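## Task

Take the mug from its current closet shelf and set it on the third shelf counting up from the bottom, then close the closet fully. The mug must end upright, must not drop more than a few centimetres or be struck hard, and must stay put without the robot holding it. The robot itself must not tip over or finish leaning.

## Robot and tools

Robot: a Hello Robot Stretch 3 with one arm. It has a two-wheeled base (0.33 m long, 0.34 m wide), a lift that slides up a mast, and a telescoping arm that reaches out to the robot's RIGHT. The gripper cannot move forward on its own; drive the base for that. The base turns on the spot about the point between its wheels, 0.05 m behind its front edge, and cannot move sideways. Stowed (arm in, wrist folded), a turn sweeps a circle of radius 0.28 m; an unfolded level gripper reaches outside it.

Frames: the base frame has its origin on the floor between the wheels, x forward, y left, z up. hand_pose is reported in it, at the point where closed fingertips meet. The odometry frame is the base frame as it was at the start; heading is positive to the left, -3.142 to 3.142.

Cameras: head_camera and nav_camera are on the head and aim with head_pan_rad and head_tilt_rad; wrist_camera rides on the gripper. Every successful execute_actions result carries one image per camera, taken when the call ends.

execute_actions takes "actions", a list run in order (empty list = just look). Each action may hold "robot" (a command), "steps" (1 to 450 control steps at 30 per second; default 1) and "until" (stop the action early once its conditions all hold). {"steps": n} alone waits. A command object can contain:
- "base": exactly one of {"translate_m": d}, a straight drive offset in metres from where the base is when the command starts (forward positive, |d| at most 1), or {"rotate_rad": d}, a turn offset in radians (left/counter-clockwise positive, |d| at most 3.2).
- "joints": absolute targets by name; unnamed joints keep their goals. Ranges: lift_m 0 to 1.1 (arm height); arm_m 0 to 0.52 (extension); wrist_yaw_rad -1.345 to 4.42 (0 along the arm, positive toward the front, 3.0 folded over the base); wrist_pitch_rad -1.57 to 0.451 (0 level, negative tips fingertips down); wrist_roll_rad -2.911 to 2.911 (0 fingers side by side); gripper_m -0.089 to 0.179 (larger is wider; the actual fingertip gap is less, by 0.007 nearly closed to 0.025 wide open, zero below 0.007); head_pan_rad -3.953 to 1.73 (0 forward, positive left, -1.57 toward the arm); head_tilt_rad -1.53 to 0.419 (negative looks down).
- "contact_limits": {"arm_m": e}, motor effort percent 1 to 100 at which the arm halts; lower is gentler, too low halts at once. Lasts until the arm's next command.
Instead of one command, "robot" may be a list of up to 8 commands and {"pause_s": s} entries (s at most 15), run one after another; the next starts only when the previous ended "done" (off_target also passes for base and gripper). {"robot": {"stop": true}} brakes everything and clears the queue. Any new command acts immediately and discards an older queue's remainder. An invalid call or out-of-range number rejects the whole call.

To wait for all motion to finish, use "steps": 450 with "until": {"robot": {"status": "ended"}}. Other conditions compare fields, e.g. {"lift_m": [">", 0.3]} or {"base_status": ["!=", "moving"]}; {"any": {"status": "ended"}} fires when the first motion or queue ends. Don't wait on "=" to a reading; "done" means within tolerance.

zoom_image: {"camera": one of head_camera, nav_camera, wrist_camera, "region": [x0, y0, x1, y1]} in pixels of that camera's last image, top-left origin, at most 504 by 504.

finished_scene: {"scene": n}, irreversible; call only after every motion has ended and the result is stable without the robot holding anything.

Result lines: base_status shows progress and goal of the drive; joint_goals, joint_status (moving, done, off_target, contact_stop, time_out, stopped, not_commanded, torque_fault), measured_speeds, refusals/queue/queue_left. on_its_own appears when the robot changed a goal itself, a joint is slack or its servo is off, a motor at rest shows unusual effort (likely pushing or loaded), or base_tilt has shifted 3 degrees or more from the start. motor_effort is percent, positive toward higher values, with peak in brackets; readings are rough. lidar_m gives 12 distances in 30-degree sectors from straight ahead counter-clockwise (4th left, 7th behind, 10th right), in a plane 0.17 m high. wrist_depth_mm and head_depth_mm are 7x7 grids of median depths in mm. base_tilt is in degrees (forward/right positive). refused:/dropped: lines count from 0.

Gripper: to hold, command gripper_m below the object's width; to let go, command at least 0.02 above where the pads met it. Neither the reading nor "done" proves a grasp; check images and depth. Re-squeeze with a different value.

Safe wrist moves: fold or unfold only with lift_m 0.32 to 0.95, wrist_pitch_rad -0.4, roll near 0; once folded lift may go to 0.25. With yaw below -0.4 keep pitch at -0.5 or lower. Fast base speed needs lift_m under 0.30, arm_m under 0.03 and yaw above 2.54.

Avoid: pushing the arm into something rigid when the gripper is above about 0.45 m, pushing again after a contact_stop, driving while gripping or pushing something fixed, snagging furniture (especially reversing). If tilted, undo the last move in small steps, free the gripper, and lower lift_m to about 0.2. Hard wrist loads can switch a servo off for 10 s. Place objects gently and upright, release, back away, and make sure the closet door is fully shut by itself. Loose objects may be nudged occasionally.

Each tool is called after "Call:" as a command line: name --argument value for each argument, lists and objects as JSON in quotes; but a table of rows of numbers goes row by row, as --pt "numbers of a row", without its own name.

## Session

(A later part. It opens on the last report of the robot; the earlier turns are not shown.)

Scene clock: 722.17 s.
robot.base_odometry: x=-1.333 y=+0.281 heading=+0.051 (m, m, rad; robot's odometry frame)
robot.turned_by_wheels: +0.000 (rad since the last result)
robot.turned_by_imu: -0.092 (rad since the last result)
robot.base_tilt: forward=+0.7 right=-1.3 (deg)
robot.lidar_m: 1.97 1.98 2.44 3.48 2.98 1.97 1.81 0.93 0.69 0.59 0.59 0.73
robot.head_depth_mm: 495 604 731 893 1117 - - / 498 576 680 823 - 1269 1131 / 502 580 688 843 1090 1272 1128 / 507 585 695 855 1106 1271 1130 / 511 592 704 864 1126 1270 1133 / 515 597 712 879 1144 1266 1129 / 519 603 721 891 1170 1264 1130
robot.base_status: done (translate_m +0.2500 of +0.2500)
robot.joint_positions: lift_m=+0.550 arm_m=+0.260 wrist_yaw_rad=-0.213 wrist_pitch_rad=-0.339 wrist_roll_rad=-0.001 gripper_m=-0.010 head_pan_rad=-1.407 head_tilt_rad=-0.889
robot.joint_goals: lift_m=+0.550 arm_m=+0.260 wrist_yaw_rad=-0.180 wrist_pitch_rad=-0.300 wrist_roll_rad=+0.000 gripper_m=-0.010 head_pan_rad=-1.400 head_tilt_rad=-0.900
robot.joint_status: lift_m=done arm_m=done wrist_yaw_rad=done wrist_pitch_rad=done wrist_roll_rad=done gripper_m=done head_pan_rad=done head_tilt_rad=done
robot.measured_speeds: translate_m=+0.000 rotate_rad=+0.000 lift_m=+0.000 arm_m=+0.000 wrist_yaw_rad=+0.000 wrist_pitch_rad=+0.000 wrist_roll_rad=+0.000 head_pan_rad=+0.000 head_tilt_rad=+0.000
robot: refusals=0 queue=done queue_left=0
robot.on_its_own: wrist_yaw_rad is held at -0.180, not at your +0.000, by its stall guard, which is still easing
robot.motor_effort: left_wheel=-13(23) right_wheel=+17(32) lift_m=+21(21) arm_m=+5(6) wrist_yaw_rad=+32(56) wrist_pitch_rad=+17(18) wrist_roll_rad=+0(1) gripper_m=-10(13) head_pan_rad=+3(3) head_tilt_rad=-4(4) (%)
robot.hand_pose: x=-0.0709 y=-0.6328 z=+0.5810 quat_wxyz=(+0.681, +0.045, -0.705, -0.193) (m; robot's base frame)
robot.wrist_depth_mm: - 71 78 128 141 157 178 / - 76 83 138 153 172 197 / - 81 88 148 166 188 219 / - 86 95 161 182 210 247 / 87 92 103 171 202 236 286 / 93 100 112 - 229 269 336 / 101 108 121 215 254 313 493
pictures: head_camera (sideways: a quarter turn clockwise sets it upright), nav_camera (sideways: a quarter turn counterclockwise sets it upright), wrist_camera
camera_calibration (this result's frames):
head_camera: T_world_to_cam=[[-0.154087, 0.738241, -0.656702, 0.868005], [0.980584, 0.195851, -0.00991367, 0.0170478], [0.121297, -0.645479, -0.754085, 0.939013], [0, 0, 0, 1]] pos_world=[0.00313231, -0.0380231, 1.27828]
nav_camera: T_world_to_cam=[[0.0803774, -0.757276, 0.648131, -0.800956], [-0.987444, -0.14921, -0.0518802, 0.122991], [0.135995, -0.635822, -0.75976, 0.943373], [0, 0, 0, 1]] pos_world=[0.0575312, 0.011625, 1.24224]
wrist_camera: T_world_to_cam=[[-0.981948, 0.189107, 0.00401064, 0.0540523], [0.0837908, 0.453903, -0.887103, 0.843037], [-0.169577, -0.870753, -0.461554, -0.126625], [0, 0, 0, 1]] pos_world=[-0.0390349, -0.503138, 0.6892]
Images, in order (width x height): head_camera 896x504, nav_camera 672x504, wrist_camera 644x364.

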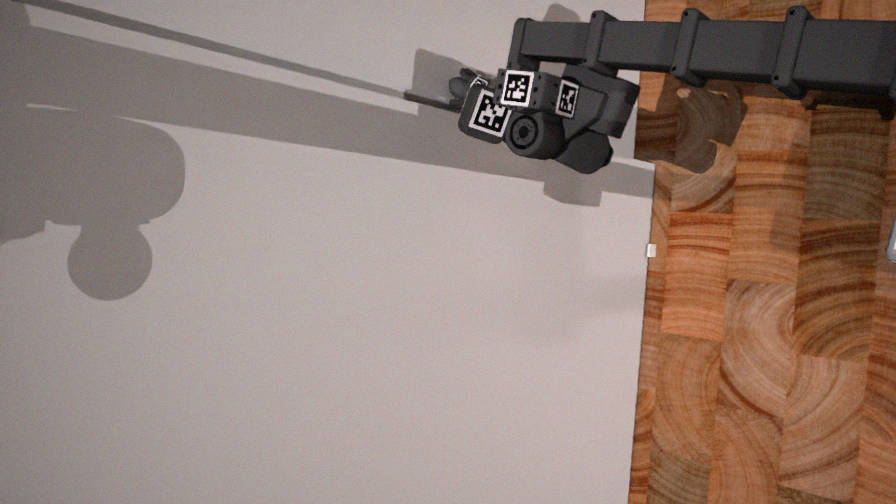

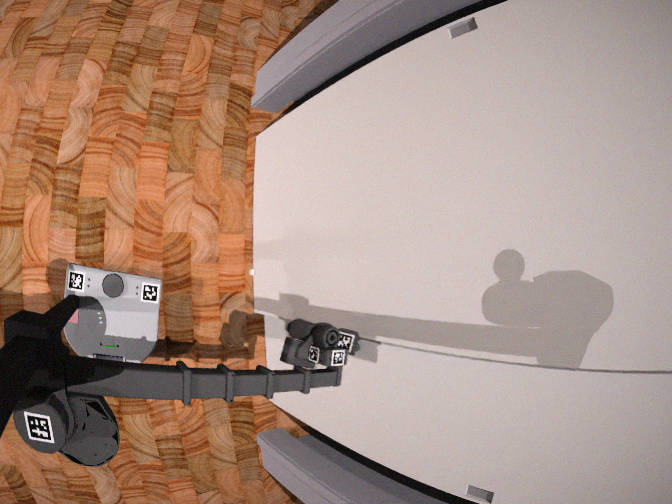

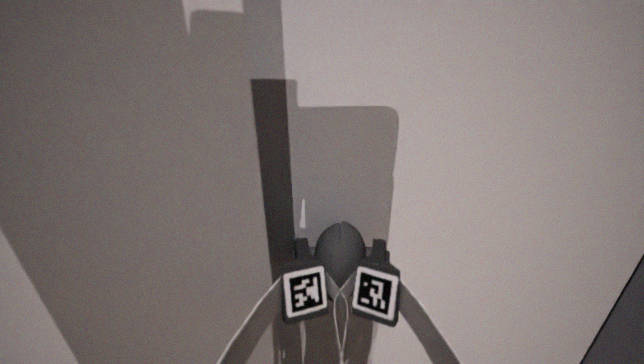

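Call:
execute_actions --actions '[{"robot":[{"base":{"rotate_rad":0.12}}],"steps":200,"until":{"robot":{"status":"ended"}}},{"robot":[{"joints":{"arm_m":0.0}},{"joints":{"head_pan_rad":-0.75,"head_tilt_rad":-0.35,"wrist_yaw_rad":0}}],"steps":300,"until":{"robot":{"status":"ended"}}}]'

Call:
execute_actions --actions '[{"robot":{"joints":{"head_pan_rad":-2.2,"head_tilt_rad":-0.35}},"steps":300,"until":{"robot":{"status":"ended"}}}]'

Scene clock: 727.73 s.
robot.base_odometry: x=-1.333 y=+0.281 heading=+0.172 (m, m, rad; robot's odometry frame)
robot.turned_by_wheels: +0.120 (rad since the last result)
robot.turned_by_imu: +0.059 (rad since the last result)
robot.base_tilt: forward=+0.7 right=-1.1 (deg)
robot.lidar_m: 1.97 2.01 2.59 3.02 2.79 1.92 1.80 0.89 0.67 0.58 0.59 0.76
robot.head_depth_mm: 531 555 581 610 637 672 708 / 573 601 633 663 699 740 786 / 624 655 689 731 776 824 880 / 681 721 763 811 863 928 1000 / 846 896 951 1018 1083 1172 1268 / 812 867 923 993 1077 1200 1341 / 923 1889 2030 2177 2244 1852 1474
robot.base_status: done (rotate_rad +0.1199 of +0.1200)
robot.joint_positions: lift_m=+0.550 arm_m=+0.002 wrist_yaw_rad=-0.003 wrist_pitch_rad=-0.323 wrist_roll_rad=-0.001 gripper_m=-0.010 head_pan_rad=-0.757 head_tilt_rad=-0.359
robot.joint_goals: lift_m=+0.550 arm_m=+0.000 wrist_yaw_rad=+0.000 wrist_pitch_rad=-0.300 wrist_roll_rad=+0.000 gripper_m=-0.010 head_pan_rad=-0.750 head_tilt_rad=-0.350
robot.joint_status: lift_m=done arm_m=done wrist_yaw_rad=done wrist_pitch_rad=done wrist_roll_rad=done gripper_m=done head_pan_rad=done head_tilt_rad=done
robot.measured_speeds: translate_m=+0.000 rotate_rad=+0.000 lift_m=+0.000 arm_m=+0.000 wrist_yaw_rad=+0.000 wrist_pitch_rad=+0.000 wrist_roll_rad=+0.000 head_pan_rad=+0.000 head_tilt_rad=+0.000
robot: refusals=0 queue=done queue_left=0
robot.motor_effort: left_wheel=-2(34) right_wheel=+2(33) lift_m=+21(21) arm_m=-2(11) wrist_yaw_rad=+3(55) wrist_pitch_rad=+10(20) wrist_roll_rad=+0(1) gripper_m=-7(12) head_pan_rad=+2(27) head_tilt_rad=+4(27) (%)
robot.hand_pose: x=-0.0222 y=-0.3828 z=+0.5847 quat_wxyz=(+0.698, +0.113, -0.697, -0.115) (m; robot's base frame)
robot.wrist_depth_mm: 285 291 295 300 346 352 359 / 306 309 315 323 367 377 388 / 328 332 337 345 397 407 416 / 355 357 367 373 431 439 445 / 378 388 394 394 466 480 498 / 418 425 429 - 516 525 638 / 453 469 481 497 579 597 702
pictures: head_camera (sideways: a quarter turn clockwise sets it upright), nav_camera (sideways: a quarter turn counterclockwise sets it upright), wrist_camera
camera_calibration (this result's frames):
head_camera: T_world_to_cam=[[-0.253019, 0.195739, -0.947453, 1.2477], [0.669316, 0.742546, -0.025336, 0.0390372], [0.698568, -0.640556, -0.318889, 0.369293], [0, 0, 0, 1]] pos_world=[0.0315875, -0.0366574, 1.30089]
nav_camera: T_world_to_cam=[[0.208313, -0.257823, 0.943469, -1.1868], [-0.675601, -0.735445, -0.0518063, 0.121029], [0.707226, -0.626616, -0.327388, 0.377372], [0, 0, 0, 1]] pos_world=[0.0621054, 0.0194954, 1.24952]
wrist_camera: T_world_to_cam=[[-0.999794, -0.0198082, 0.00444725, -0.0260365], [-0.0128395, 0.447273, -0.894305, 0.728278], [0.0157255, -0.894178, -0.447435, 0.0879772], [0, 0, 0, 1]] pos_world=[-0.0180639, -0.247587, 0.690782]
Images, in order (width x height): head_camera 896x504, nav_camera 672x504, wrist_camera 644x364.

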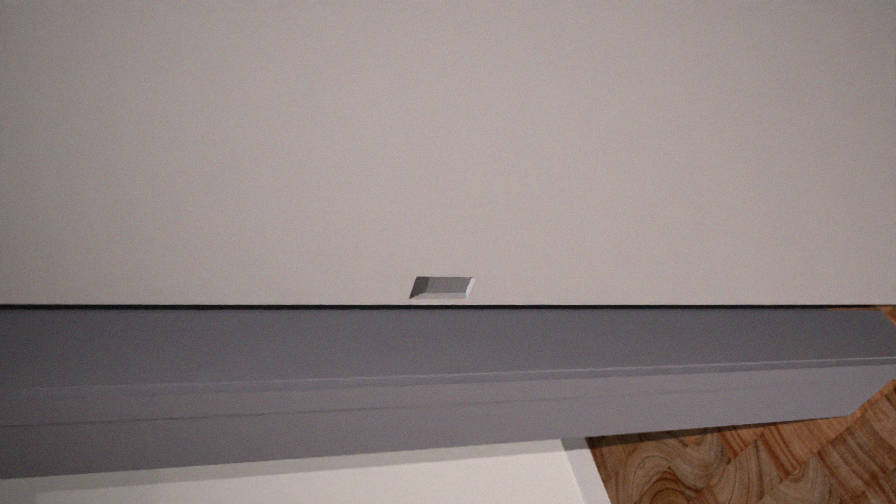

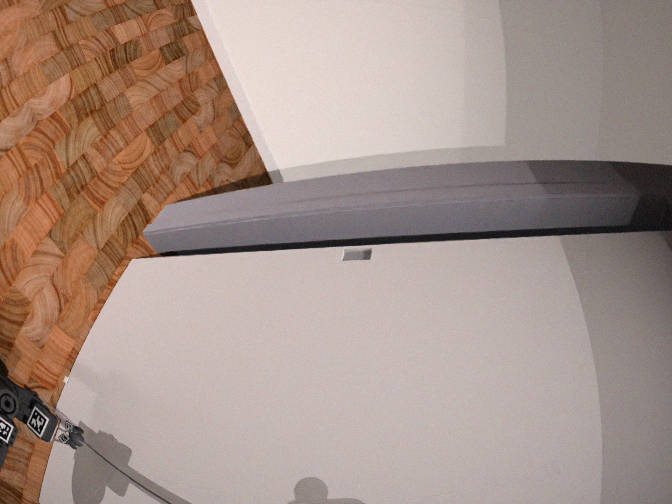

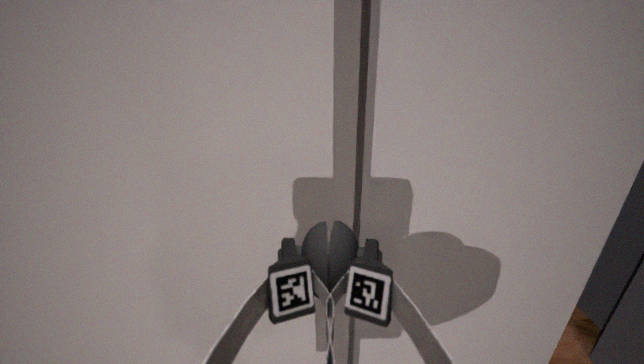

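Scene clock: 729.00 s.
robot.base_odometry: x=-1.333 y=+0.281 heading=+0.172 (m, m, rad; robot's odometry frame)
robot.turned_by_wheels: +0.000 (rad since the last result)
robot.turned_by_imu: +0.000 (rad since the last result)
robot.base_tilt: forward=+0.8 right=-1.2 (deg)
robot.lidar_m: 1.97 2.01 2.58 3.02 2.79 1.92 1.80 0.89 0.67 0.58 0.59 0.76
robot.head_depth_mm: 741 803 890 976 1100 1776 1511 / 781 816 852 903 966 1054 1186 / 991 1039 1092 1146 1218 1136 1202 / 661 704 752 815 872 960 1055 / 618 654 696 743 796 856 937 / 579 612 648 688 735 786 847 / 543 575 606 641 679 724 777
robot.base_status: done (rotate_rad +0.1199 of +0.1200)
robot.joint_positions: lift_m=+0.550 arm_m=+0.002 wrist_yaw_rad=-0.003 wrist_pitch_rad=-0.323 wrist_roll_rad=-0.001 gripper_m=-0.010 head_pan_rad=-2.193 head_tilt_rad=-0.359
robot.joint_goals: lift_m=+0.550 arm_m=+0.000 wrist_yaw_rad=+0.000 wrist_pitch_rad=-0.300 wrist_roll_rad=+0.000 gripper_m=-0.010 head_pan_rad=-2.200 head_tilt_rad=-0.350
robot.joint_status: lift_m=done arm_m=done wrist_yaw_rad=done wrist_pitch_rad=done wrist_roll_rad=done gripper_m=done head_pan_rad=done head_tilt_rad=done
robot.measured_speeds: translate_m=+0.000 rotate_rad=+0.000 lift_m=+0.000 arm_m=+0.000 wrist_yaw_rad=+0.000 wrist_pitch_rad=+0.000 wrist_roll_rad=+0.000 head_pan_rad=+0.000 head_tilt_rad=+0.000
robot: refusals=0 queue=done queue_left=0
robot.motor_effort: left_wheel=-1(1) right_wheel=+2(2) lift_m=+21(21) arm_m=-2(2) wrist_yaw_rad=+2(3) wrist_pitch_rad=+10(10) wrist_roll_rad=+0(0) gripper_m=-6(6) head_pan_rad=-2(31) head_tilt_rad=+4(3) (%)
robot.hand_pose: x=-0.0222 y=-0.3828 z=+0.5847 quat_wxyz=(+0.698, +0.113, -0.697, -0.115) (m; robot's base frame)
robot.wrist_depth_mm: 285 289 295 300 350 355 359 / 306 312 316 324 374 380 389 / 326 332 336 348 402 411 421 / 352 358 367 377 436 445 458 / 378 387 396 395 471 485 508 / 411 421 433 - 513 535 640 / 452 467 480 494 586 592 705
pictures: head_camera (sideways: a quarter turn clockwise sets it upright), nav_camera (sideways: a quarter turn counterclockwise sets it upright), wrist_camera
camera_calibration (this result's frames):
head_camera: T_world_to_cam=[[0.15973, 0.276964, -0.947511, 1.24526], [0.82602, -0.56307, -0.0253403, 0.0380869], [-0.540534, -0.778616, -0.318717, 0.376627], [0, 0, 0, 1]] pos_world=[-0.0267856, -0.0301982, 1.3009]
nav_camera: T_world_to_cam=[[-0.227276, -0.24104, 0.943528, -1.18422], [-0.81984, 0.570244, -0.0518037, 0.121906], [-0.525555, -0.785316, -0.327217, 0.384669], [0, 0, 0, 1]] pos_world=[0.0329643, -0.0528725, 1.24953]
wrist_camera: T_world_to_cam=[[-0.999794, -0.0198166, 0.00444725, -0.0260378], [-0.0128433, 0.447273, -0.894305, 0.728278], [0.015733, -0.894178, -0.447435, 0.0879773], [0, 0, 0, 1]] pos_world=[-0.0180631, -0.247587, 0.690782]
Images, in order (width x height): head_camera 896x504, nav_camera 672x504, wrist_camera 644x364.

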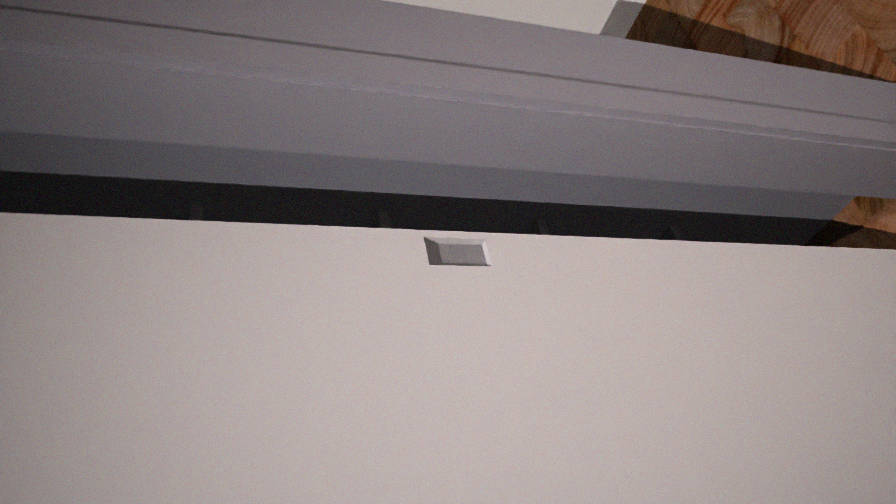

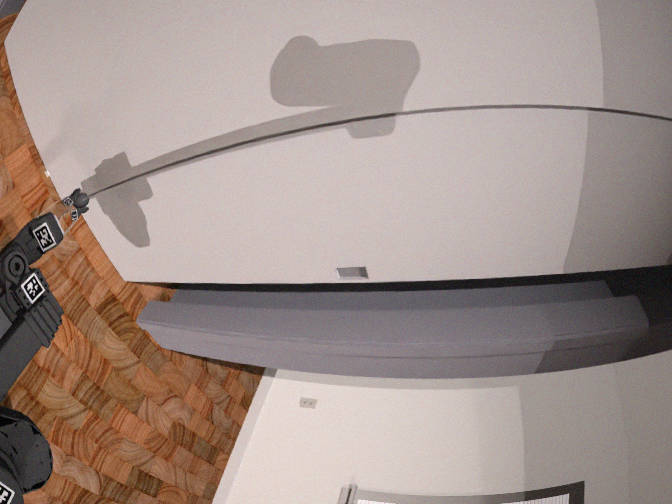

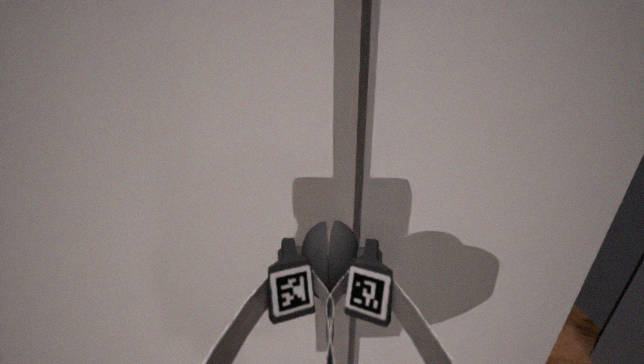

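Call:
execute_actions --actions '[{"robot":[{"base":{"translate_m":-0.3},"joints":{"lift_m":1.045,"wrist_pitch_rad":-0.5,"wrist_yaw_rad":-0.6,"head_pan_rad":-1.9,"head_tilt_rad":-0.4}},{"joints":{"arm_m":0.27}}],"steps":450,"until":{"robot":{"status":"ended"}}}]'

Scene clock: 738.63 s.
robot.base_odometry: x=-1.629 y=+0.229 heading=+0.172 (m, m, rad; robot's odometry frame)
robot.turned_by_wheels: +0.000 (rad since the last result)
robot.turned_by_imu: +0.001 (rad since the last result)
robot.base_tilt: forward=+0.7 right=-1.2 (deg)
robot.lidar_m: 2.27 2.31 2.97 2.99 2.32 1.60 1.50 1.53 0.71 0.66 0.64 0.80
robot.head_depth_mm: 571 614 647 - - 894 1066 / 630 652 651 - 781 839 945 / 943 970 - 1177 1135 963 1007 / 1118 1174 - 1310 1320 1378 1442 / 558 594 - - 742 808 889 / 539 572 - - 713 769 841 / 522 554 582 627 678 733 801
robot.base_status: done (translate_m -0.3000 of -0.3000)
robot.joint_positions: lift_m=+1.045 arm_m=+0.270 wrist_yaw_rad=-0.598 wrist_pitch_rad=-0.512 wrist_roll_rad=-0.001 gripper_m=-0.010 head_pan_rad=-1.907 head_tilt_rad=-0.395
robot.joint_goals: lift_m=+1.045 arm_m=+0.270 wrist_yaw_rad=-0.600 wrist_pitch_rad=-0.500 wrist_roll_rad=+0.000 gripper_m=-0.010 head_pan_rad=-1.900 head_tilt_rad=-0.400
robot.joint_status: lift_m=done arm_m=done wrist_yaw_rad=done wrist_pitch_rad=done wrist_roll_rad=done gripper_m=done head_pan_rad=done head_tilt_rad=done
robot.measured_speeds: translate_m=+0.000 rotate_rad=+0.000 lift_m=+0.000 arm_m=+0.000 wrist_yaw_rad=+0.000 wrist_pitch_rad=+0.000 wrist_roll_rad=+0.000 head_pan_rad=+0.000 head_tilt_rad=+0.000
robot: refusals=0 queue=done queue_left=0
robot.motor_effort: left_wheel=-1(8) right_wheel=+1(2) lift_m=+29(31) arm_m=+3(3) wrist_yaw_rad=-2(3) wrist_pitch_rad=+6(12) wrist_roll_rad=+0(0) gripper_m=-6(6) head_pan_rad=+2(17) head_tilt_rad=-2(8) (%)
robot.hand_pose: x=-0.1407 y=-0.5894 z=+1.0369 quat_wxyz=(+0.601, -0.030, -0.706, -0.373) (m; robot's base frame)
robot.wrist_depth_mm: 120 133 156 516 299 236 316 / 128 143 169 542 324 256 - / 136 152 184 606 345 285 - / 143 165 201 669 376 326 - / 154 178 223 682 407 537 - / 166 194 242 - 433 - - / 180 215 268 945 584 - -
pictures: head_camera (sideways: a quarter turn clockwise sets it upright), nav_camera (sideways: a quarter turn counterclockwise sets it upright), wrist_camera
camera_calibration (this result's frames):
head_camera: T_world_to_cam=[[0.0863205, 0.342577, -0.935516, 1.23005], [0.951523, -0.306604, -0.0244779, 0.0361974], [-0.295218, -0.888051, -0.352436, 0.419014], [0, 0, 0, 1]] pos_world=[-0.0169204, -0.0381816, 1.29929]
nav_camera: T_world_to_cam=[[-0.161204, -0.327005, 0.931172, -1.16849], [-0.946705, 0.31783, -0.0522791, 0.123296], [-0.278859, -0.889973, -0.360813, 0.426886], [0, 0, 0, 1]] pos_world=[0.047401, -0.0413714, 1.24854]
wrist_camera: T_world_to_cam=[[-0.839019, 0.544102, 0.000126324, 0.208851], [0.330457, 0.509758, -0.794321, 1.20501], [-0.432256, -0.666409, -0.607498, 0.344615], [0, 0, 0, 1]] pos_world=[-0.0740134, -0.498246, 1.16649]
Images, in order (width x height): head_camera 896x504, nav_camera 672x504, wrist_camera 644x364.

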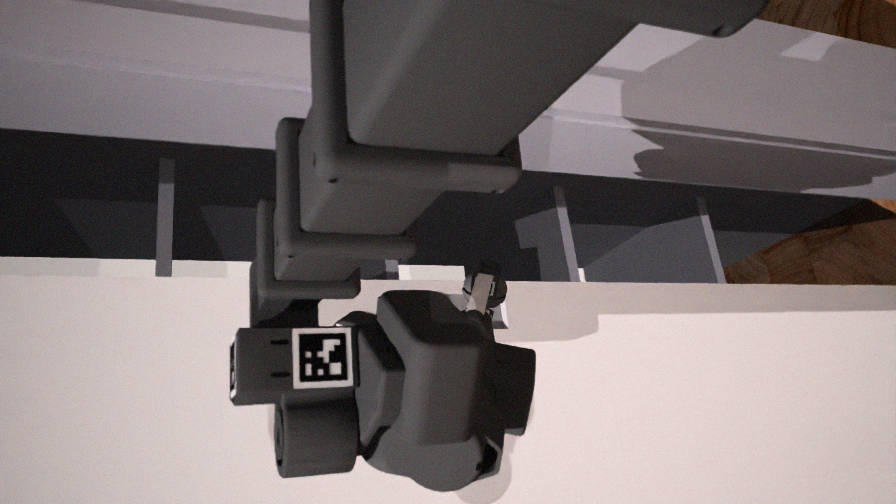

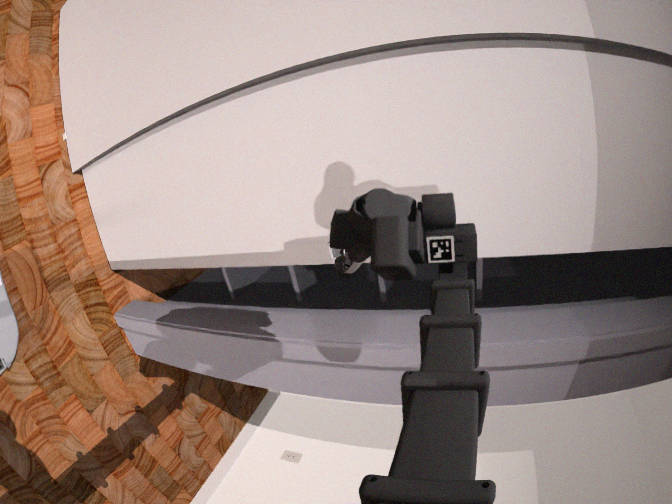

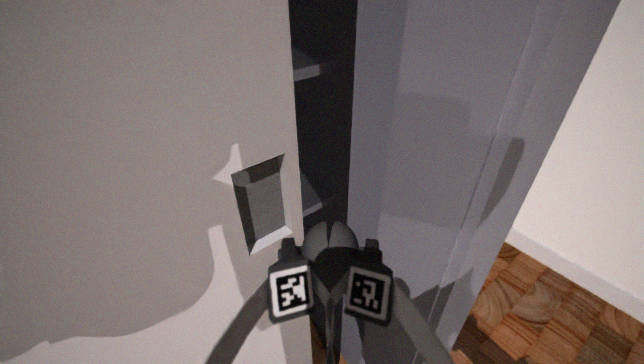

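Call:
execute_actions --actions '[{"robot":[{"base":{"translate_m":0.035}},{"joints":{"arm_m":0.33},"contact_limits":{"arm_m":10}}],"steps":300,"until":{"robot":{"status":"ended"}}},{"robot":{"base":{"translate_m":-0.1}},"steps":300,"until":{"robot":{"status":"ended"}}}]'

Scene clock: 744.37 s.
robot.base_odometry: x=-1.693 y=+0.218 heading=+0.172 (m, m, rad; robot's odometry frame)
robot.turned_by_wheels: +0.000 (rad since the last result)
robot.turned_by_imu: +0.001 (rad since the last result)
robot.base_tilt: forward=+0.8 right=-1.2 (deg)
robot.lidar_m: 2.34 2.38 3.05 3.00 2.22 1.54 1.44 1.46 0.68 0.66 0.67 0.80
robot.head_depth_mm: 587 632 670 - - 934 1460 / 554 592 625 - 781 862 961 / 625 653 - - 756 822 909 / 1014 1057 - 1198 1212 1281 1371 / 1170 1247 - 1375 1174 1232 1369 / 545 573 - - 714 775 845 / 526 557 589 642 682 738 805
robot.base_status: done (translate_m -0.1000 of -0.1000)
robot.joint_positions: lift_m=+1.045 arm_m=+0.330 wrist_yaw_rad=-0.603 wrist_pitch_rad=-0.522 wrist_roll_rad=-0.001 gripper_m=-0.010 head_pan_rad=-1.907 head_tilt_rad=-0.395
robot.joint_goals: lift_m=+1.045 arm_m=+0.330 wrist_yaw_rad=-0.600 wrist_pitch_rad=-0.500 wrist_roll_rad=+0.000 gripper_m=-0.010 head_pan_rad=-1.900 head_tilt_rad=-0.400
robot.joint_status: lift_m=done arm_m=done wrist_yaw_rad=done wrist_pitch_rad=done wrist_roll_rad=done gripper_m=done head_pan_rad=done head_tilt_rad=done
robot.measured_speeds: translate_m=+0.000 rotate_rad=+0.000 lift_m=+0.000 arm_m=+0.000 wrist_yaw_rad=+0.000 wrist_pitch_rad=+0.000 wrist_roll_rad=+0.000 head_pan_rad=+0.000 head_tilt_rad=+0.000
robot: refusals=0 queue=done queue_left=0
robot.motor_effort: left_wheel=-1(8) right_wheel=+1(6) lift_m=+29(29) arm_m=+3(5) wrist_yaw_rad=+3(5) wrist_pitch_rad=+10(13) wrist_roll_rad=+0(0) gripper_m=-7(8) head_pan_rad=+3(3) head_tilt_rad=-2(2) (%)
robot.contact_limits: arm_m 10 (drawing in: default 18, maximum 30; extending or still: default 25, maximum 41)
robot.hand_pose: x=-0.1407 y=-0.6477 z=+1.0350 quat_wxyz=(+0.599, -0.028, -0.706, -0.377) (m; robot's base frame)
robot.wrist_depth_mm: - 89 604 439 221 176 149 / 86 95 435 465 238 186 165 / 92 102 707 540 257 198 308 / 98 110 140 614 279 214 - / 105 119 154 638 305 245 - / 112 131 172 - 320 454 - / 122 145 192 984 400 - -
pictures: head_camera (sideways: a quarter turn clockwise sets it upright), nav_camera (sideways: a quarter turn counterclockwise sets it upright), wrist_camera
camera_calibration (this result's frames):
head_camera: T_world_to_cam=[[0.0863244, 0.342589, -0.935511, 1.23004], [0.951523, -0.306603, -0.0244776, 0.036197], [-0.295216, -0.888047, -0.352448, 0.41903], [0, 0, 0, 1]] pos_world=[-0.0169204, -0.0381816, 1.29929]
nav_camera: T_world_to_cam=[[-0.161208, -0.327016, 0.931167, -1.16848], [-0.946705, 0.31783, -0.0522792, 0.123296], [-0.278857, -0.889969, -0.360825, 0.426902], [0, 0, 0, 1]] pos_world=[0.0474012, -0.0413707, 1.24854]
wrist_camera: T_world_to_cam=[[-0.836584, 0.547839, -0.0000884527, 0.243573], [0.33694, 0.5144, -0.788583, 1.23117], [-0.431971, -0.659746, -0.614928, 0.316613], [0, 0, 0, 1]] pos_world=[-0.0742928, -0.557869, 1.1656]
Images, in order (width x height): head_camera 896x504, nav_camera 672x504, wrist_camera 644x364.

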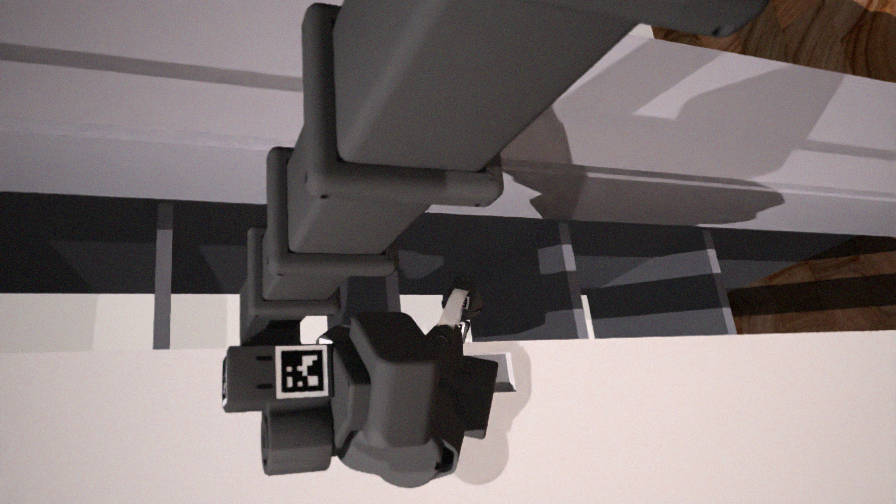

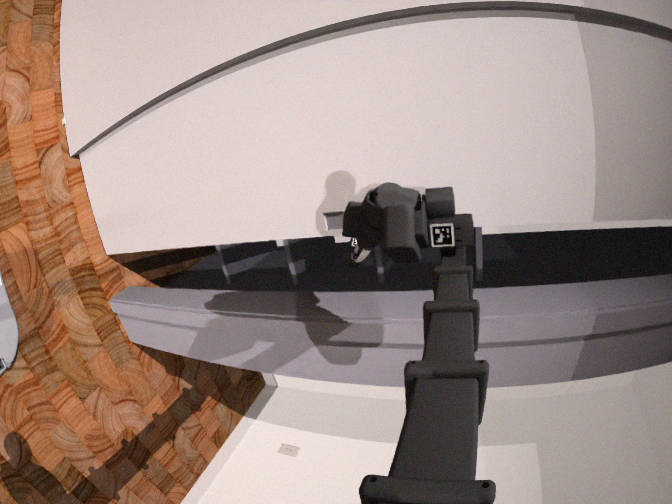

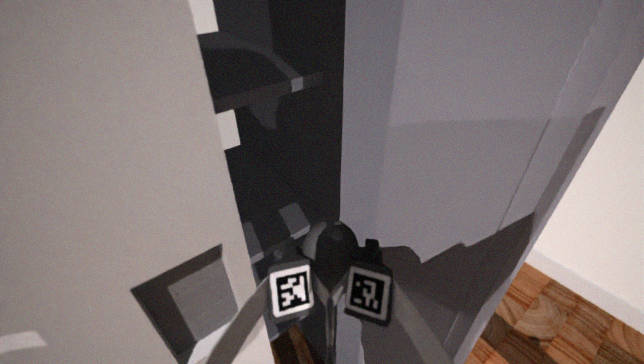

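Call:
execute_actions --actions '[{"robot":[{"joints":{"arm_m":0.27}},{"base":{"translate_m":0.09}},{"joints":{"arm_m":0.35},"contact_limits":{"arm_m":10}}],"steps":300,"until":{"robot":{"status":"ended"}}}]'

Scene clock: 749.67 s.
robot.base_odometry: x=-1.604 y=+0.234 heading=+0.171 (m, m, rad; robot's odometry frame)
robot.turned_by_wheels: +0.000 (rad since the last result)
robot.turned_by_imu: +0.000 (rad since the last result)
robot.base_tilt: forward=+0.7 right=-1.3 (deg)
robot.lidar_m: 2.24 2.28 2.94 2.99 2.36 1.63 1.53 1.55 0.70 0.66 0.63 0.79
robot.head_depth_mm: 585 621 649 - - 892 1026 / 678 695 713 - 805 852 941 / 992 1019 - - 1164 1256 1100 / 585 623 - 1314 1185 1283 1369 / 558 592 651 688 740 810 887 / 538 570 - - 707 770 841 / 522 555 586 638 679 735 798
robot.base_status: done (translate_m +0.0900 of +0.0900)
robot.joint_positions: lift_m=+1.045 arm_m=+0.345 wrist_yaw_rad=-0.632 wrist_pitch_rad=-0.561 wrist_roll_rad=-0.001 gripper_m=-0.010 head_pan_rad=-1.907 head_tilt_rad=-0.395
robot.joint_goals: lift_m=+1.045 arm_m=+0.346 wrist_yaw_rad=-0.600 wrist_pitch_rad=-0.500 wrist_roll_rad=+0.000 gripper_m=-0.010 head_pan_rad=-1.900 head_tilt_rad=-0.400
robot.joint_status: lift_m=done arm_m=contact_stop wrist_yaw_rad=done wrist_pitch_rad=done wrist_roll_rad=done gripper_m=done head_pan_rad=done head_tilt_rad=done
robot.measured_speeds: translate_m=+0.000 rotate_rad=-0.002 lift_m=+0.000 arm_m=-0.010 wrist_yaw_rad=-0.020 wrist_pitch_rad=+0.000 wrist_roll_rad=+0.000 head_pan_rad=+0.000 head_tilt_rad=+0.000
robot: refusals=0 queue=dropped queue_left=0
robot.on_its_own: arm_m is slack since a contact_stop, until your next command for it (your +0.350 is given up)
robot.motor_effort: left_wheel=-6(6) right_wheel=+3(7) lift_m=+27(29) arm_m=+5(11) wrist_yaw_rad=+32(31) wrist_pitch_rad=+28(29) wrist_roll_rad=+0(0) gripper_m=-10(10) head_pan_rad=+3(2) head_tilt_rad=-2(2) (%)
robot.contact_limits: arm_m 10 (drawing in: default 18, maximum 30; extending or still: default 25, maximum 41)
robot.hand_pose: x=-0.1421 y=-0.6551 z=+1.0269 quat_wxyz=(+0.585, -0.025, -0.706, -0.398) (m; robot's base frame)
robot.wrist_depth_mm: - 76 90 110 378 247 206 / - 81 98 122 416 264 220 / - 87 107 137 455 282 244 / - 95 118 155 491 303 - / 90 103 131 167 445 332 - / 98 114 147 - 456 402 - / 107 126 162 266 598 - -
pictures: head_camera (sideways: a quarter turn clockwise sets it upright), nav_camera (sideways: a quarter turn counterclockwise sets it upright), wrist_camera
camera_calibration (this result's frames):
head_camera: T_world_to_cam=[[0.0864317, 0.342951, -0.935368, 1.22985], [0.951542, -0.306544, -0.0244676, 0.0361839], [-0.295123, -0.887928, -0.352827, 0.419522], [0, 0, 0, 1]] pos_world=[-0.0169181, -0.0381818, 1.29927]
nav_camera: T_world_to_cam=[[-0.161315, -0.327381, 0.93102, -1.16829], [-0.946715, 0.317801, -0.0522842, 0.123303], [-0.278762, -0.889845, -0.361203, 0.427393], [0, 0, 0, 1]] pos_world=[0.0474105, -0.0413481, 1.24852]
wrist_camera: T_world_to_cam=[[-0.820327, 0.571894, -0.000978994, 0.265428], [0.369784, 0.529112, -0.763741, 1.2179], [-0.436261, -0.626879, -0.645522, 0.358502], [0, 0, 0, 1]] pos_world=[-0.0762219, -0.571464, 1.16184]
Images, in order (width x height): head_camera 896x504, nav_camera 672x504, wrist_camera 644x364.

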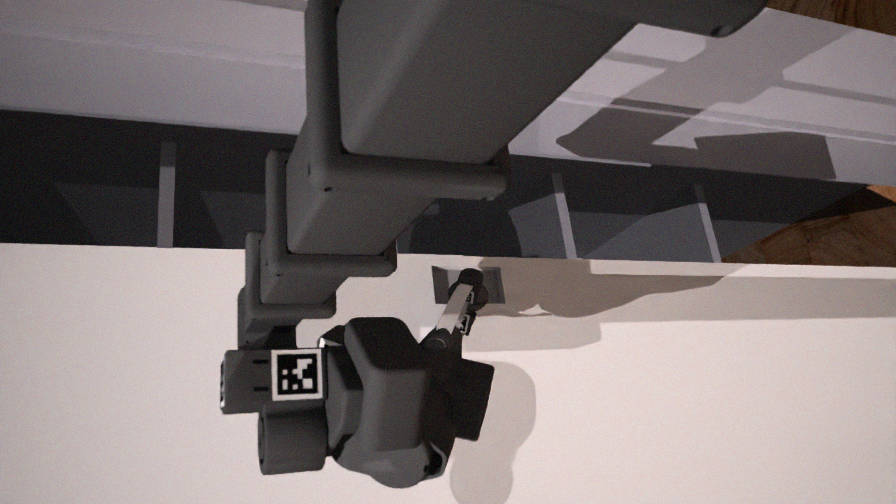

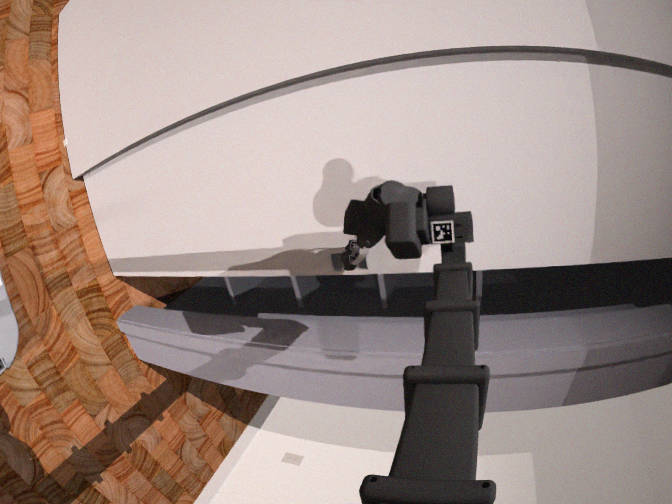

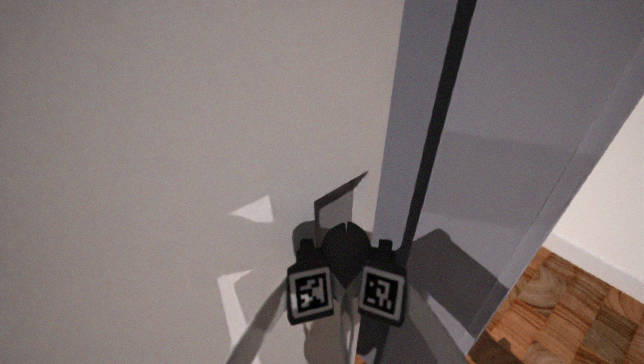

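In the pull. Ease the arm, reverse.

Call:
execute_actions --actions '[{"robot":[{"joints":{"arm_m":0.338}},{"base":{"translate_m":-0.16}}],"steps":300,"until":{"robot":{"status":"ended"}}}]'

Scene clock: 754.90 s.
robot.base_odometry: x=-1.762 y=+0.206 heading=+0.172 (m, m, rad; robot's odometry frame)
robot.turned_by_wheels: +0.000 (rad since the last result)
robot.turned_by_imu: +0.001 (rad since the last result)
robot.base_tilt: forward=+0.7 right=-1.2 (deg)
robot.lidar_m: 2.40 2.45 3.15 3.00 2.11 1.46 1.37 1.39 0.65 0.66 0.68 0.81
robot.head_depth_mm: 594 642 678 - - 1828 1455 / 571 613 648 - 797 877 1339 / 539 573 - - 742 818 912 / 607 637 - 728 769 821 898 / 1120 1147 1137 1301 1232 1320 1437 / 1142 1195 - - 1064 801 869 / 532 564 595 651 691 748 812
robot.base_status: done (translate_m -0.1600 of -0.1600)
robot.joint_positions: lift_m=+1.045 arm_m=+0.338 wrist_yaw_rad=-0.638 wrist_pitch_rad=-0.521 wrist_roll_rad=-0.001 gripper_m=-0.010 head_pan_rad=-1.907 head_tilt_rad=-0.396
robot.joint_goals: lift_m=+1.045 arm_m=+0.338 wrist_yaw_rad=-0.640 wrist_pitch_rad=-0.500 wrist_roll_rad=+0.000 gripper_m=-0.010 head_pan_rad=-1.900 head_tilt_rad=-0.400
robot.joint_status: lift_m=done arm_m=done wrist_yaw_rad=done wrist_pitch_rad=done wrist_roll_rad=done gripper_m=done head_pan_rad=done head_tilt_rad=done
robot.measured_speeds: translate_m=+0.000 rotate_rad=+0.000 lift_m=+0.000 arm_m=+0.000 wrist_yaw_rad=+0.000 wrist_pitch_rad=+0.000 wrist_roll_rad=+0.000 head_pan_rad=+0.000 head_tilt_rad=+0.000
robot: refusals=0 queue=done queue_left=0
robot.on_its_own: wrist_yaw_rad is held at -0.640, not at your -0.600, by its stall guard, which is not easing now
robot.motor_effort: left_wheel=+0(12) right_wheel=+0(14) lift_m=+27(26) arm_m=+0(6) wrist_yaw_rad=-2(32) wrist_pitch_rad=+9(27) wrist_roll_rad=+0(0) gripper_m=-6(12) head_pan_rad=+3(3) head_tilt_rad=-1(1) (%)
robot.hand_pose: x=-0.1467 y=-0.6518 z=+1.0351 quat_wxyz=(+0.592, -0.041, -0.705, -0.388) (m; robot's base frame)
robot.wrist_depth_mm: 554 618 463 181 137 111 132 / 468 460 456 200 148 121 856 / 332 369 590 224 161 134 954 / 672 743 716 254 175 157 - / 639 627 625 512 191 317 - / 140 532 838 - 205 - - / 121 492 782 413 270 - -
pictures: head_camera (sideways: a quarter turn clockwise sets it upright), nav_camera (sideways: a quarter turn counterclockwise sets it upright), wrist_camera
camera_calibration (this result's frames):
head_camera: T_world_to_cam=[[0.086592, 0.343556, -0.935132, 1.22954], [0.951589, -0.306399, -0.0244512, 0.0361621], [-0.294923, -0.887744, -0.353456, 0.420339], [0, 0, 0, 1]] pos_world=[-0.0169123, -0.0381832, 1.29924]
nav_camera: T_world_to_cam=[[-0.161477, -0.327993, 0.930777, -1.16797], [-0.946747, 0.317705, -0.0522925, 0.123314], [-0.278561, -0.889654, -0.361828, 0.428206], [0, 0, 0, 1]] pos_world=[0.047428, -0.0413086, 1.24851]
wrist_camera: T_world_to_cam=[[-0.816923, 0.576746, -0.0000397036, 0.262467], [0.354529, 0.502114, -0.788791, 1.23024], [-0.454912, -0.644396, -0.614662, 0.317793], [0, 0, 0, 1]] pos_world=[-0.0771727, -0.564313, 1.16575]
Images, in order (width x height): head_camera 896x504, nav_camera 672x504, wrist_camera 644x364.

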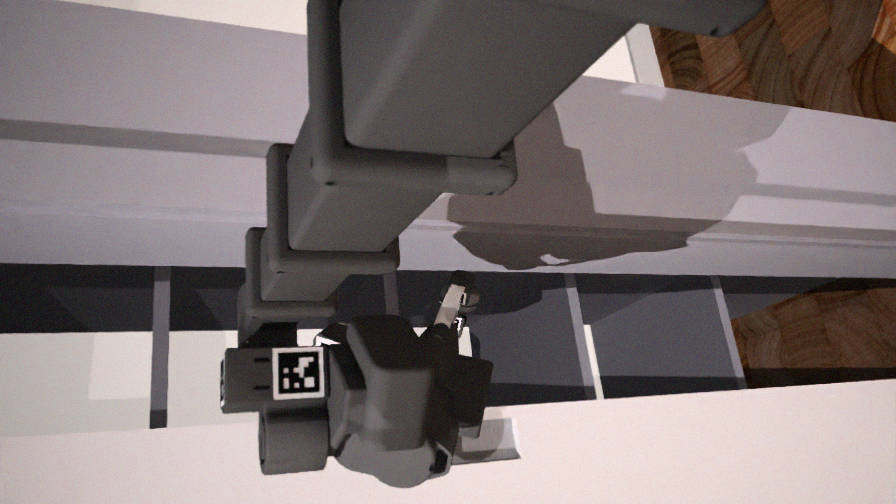

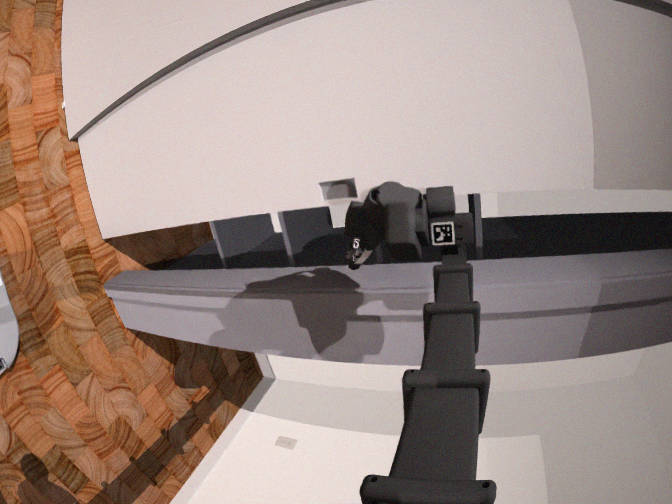

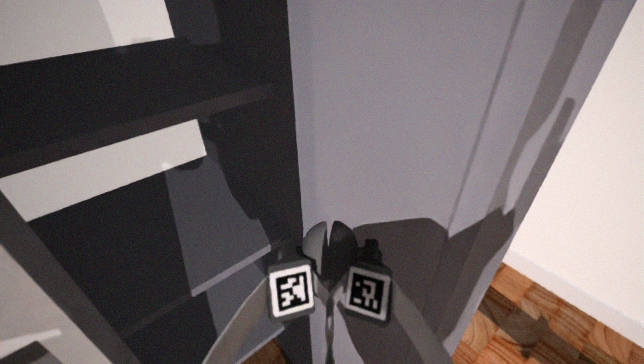

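Call:
execute_actions --actions '[{"robot":[{"joints":{"arm_m":0.27,"wrist_yaw_rad":-0.6}},{"base":{"translate_m":0.175}},{"joints":{"arm_m":0.352},"contact_limits":{"arm_m":14}}],"steps":400,"until":{"robot":{"status":"ended"}}},{"robot":{"base":{"translate_m":-0.08}},"steps":300,"until":{"robot":{"status":"ended"}}}]'

Scene clock: 764.70 s.
robot.base_odometry: x=-1.668 y=+0.223 heading=+0.171 (m, m, rad; robot's odometry frame)
robot.turned_by_wheels: +0.000 (rad since the last result)
robot.turned_by_imu: -0.005 (rad since the last result)
robot.base_tilt: forward=+0.7 right=-1.2 (deg)
robot.lidar_m: 2.31 2.36 3.01 2.99 2.28 1.56 1.46 1.48 0.69 0.66 0.66 0.80
robot.head_depth_mm: 583 634 669 - - 905 1422 / 568 603 631 - 778 861 967 / 850 694 - 1063 807 846 922 / 963 1016 - 1143 1175 1281 1368 / 564 600 662 696 747 816 900 / 545 575 - - 715 778 850 / 527 559 591 643 685 743 807
robot.base_status: done (translate_m -0.0800 of -0.0800)
robot.joint_positions: lift_m=+1.045 arm_m=+0.351 wrist_yaw_rad=-0.672 wrist_pitch_rad=-0.553 wrist_roll_rad=-0.001 gripper_m=-0.010 head_pan_rad=-1.907 head_tilt_rad=-0.396
robot.joint_goals: lift_m=+1.045 arm_m=+0.352 wrist_yaw_rad=-0.659 wrist_pitch_rad=-0.500 wrist_roll_rad=+0.000 gripper_m=-0.010 head_pan_rad=-1.900 head_tilt_rad=-0.400
robot.joint_status: lift_m=done arm_m=done wrist_yaw_rad=done wrist_pitch_rad=done wrist_roll_rad=done gripper_m=done head_pan_rad=done head_tilt_rad=done
robot.measured_speeds: translate_m=+0.000 rotate_rad=+0.000 lift_m=+0.000 arm_m=+0.000 wrist_yaw_rad=+0.000 wrist_pitch_rad=+0.000 wrist_roll_rad=+0.000 head_pan_rad=+0.000 head_tilt_rad=+0.000
robot: refusals=0 queue=done queue_left=0
robot.on_its_own: wrist_yaw_rad is held at -0.659, not at your -0.600, by its stall guard, which is not easing now; wrist_yaw_rad is at rest, and its effort (+13) is outside its rest range (-12 to +12)
robot.motor_effort: left_wheel=-5(18) right_wheel=+5(9) lift_m=+25(26) arm_m=+6(12) wrist_yaw_rad=+13(46) wrist_pitch_rad=+24(37) wrist_roll_rad=+1(0) gripper_m=-8(12) head_pan_rad=+3(2) head_tilt_rad=-1(2) (%)
robot.contact_limits: arm_m 14 (drawing in: default 18, maximum 30; extending or still: default 25, maximum 41)
robot.hand_pose: x=-0.1493 y=-0.6571 z=+1.0286 quat_wxyz=(+0.579, -0.041, -0.705, -0.407) (m; robot's base frame)
robot.wrist_depth_mm: - 79 94 118 224 183 156 / - 84 102 130 243 194 176 / - 90 111 146 266 208 987 / 86 97 122 165 290 228 - / 92 105 135 201 323 266 - / 100 115 150 - 335 - - / 107 127 165 274 436 - -
pictures: head_camera (sideways: a quarter turn clockwise sets it upright), nav_camera (sideways: a quarter turn counterclockwise sets it upright), wrist_camera
camera_calibration (this result's frames):
head_camera: T_world_to_cam=[[0.0865921, 0.343556, -0.935131, 1.22954], [0.951589, -0.306398, -0.0244511, 0.0361621], [-0.294923, -0.887744, -0.353456, 0.420339], [0, 0, 0, 1]] pos_world=[-0.0169123, -0.0381832, 1.29924]
nav_camera: T_world_to_cam=[[-0.161477, -0.327994, 0.930777, -1.16797], [-0.946747, 0.317704, -0.0522925, 0.123314], [-0.27856, -0.889654, -0.361829, 0.428207], [0, 0, 0, 1]] pos_world=[0.047428, -0.0413086, 1.24851]
wrist_camera: T_world_to_cam=[[-0.796973, 0.604014, -0.000538746, 0.284776], [0.386526, 0.509321, -0.768889, 1.21775], [-0.464145, -0.612992, -0.639382, 0.353836], [0, 0, 0, 1]] pos_world=[-0.0795015, -0.575334, 1.1627]
Images, in order (width x height): head_camera 896x504, nav_camera 672x504, wrist_camera 644x364.

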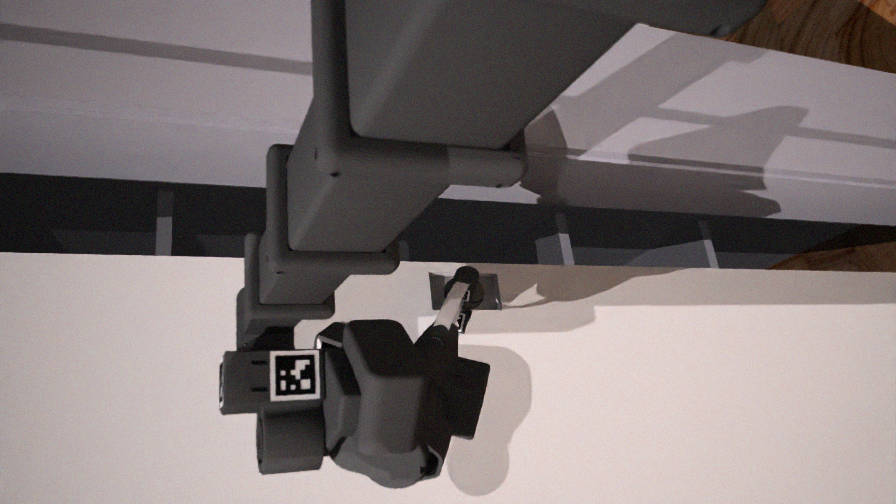

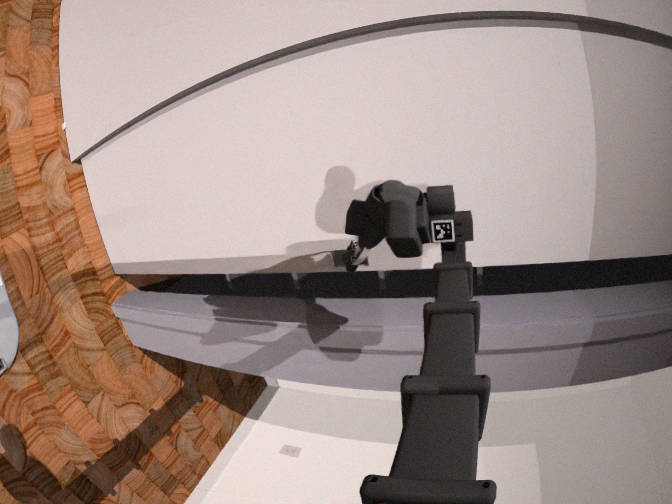

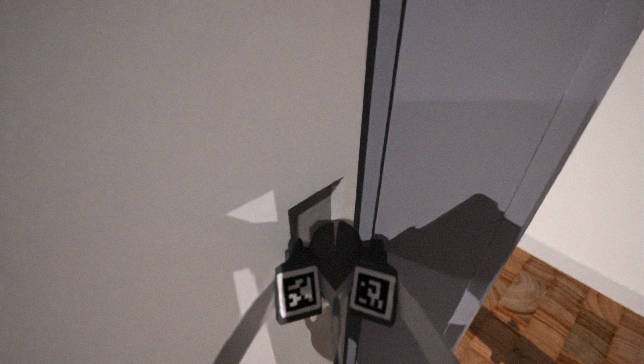

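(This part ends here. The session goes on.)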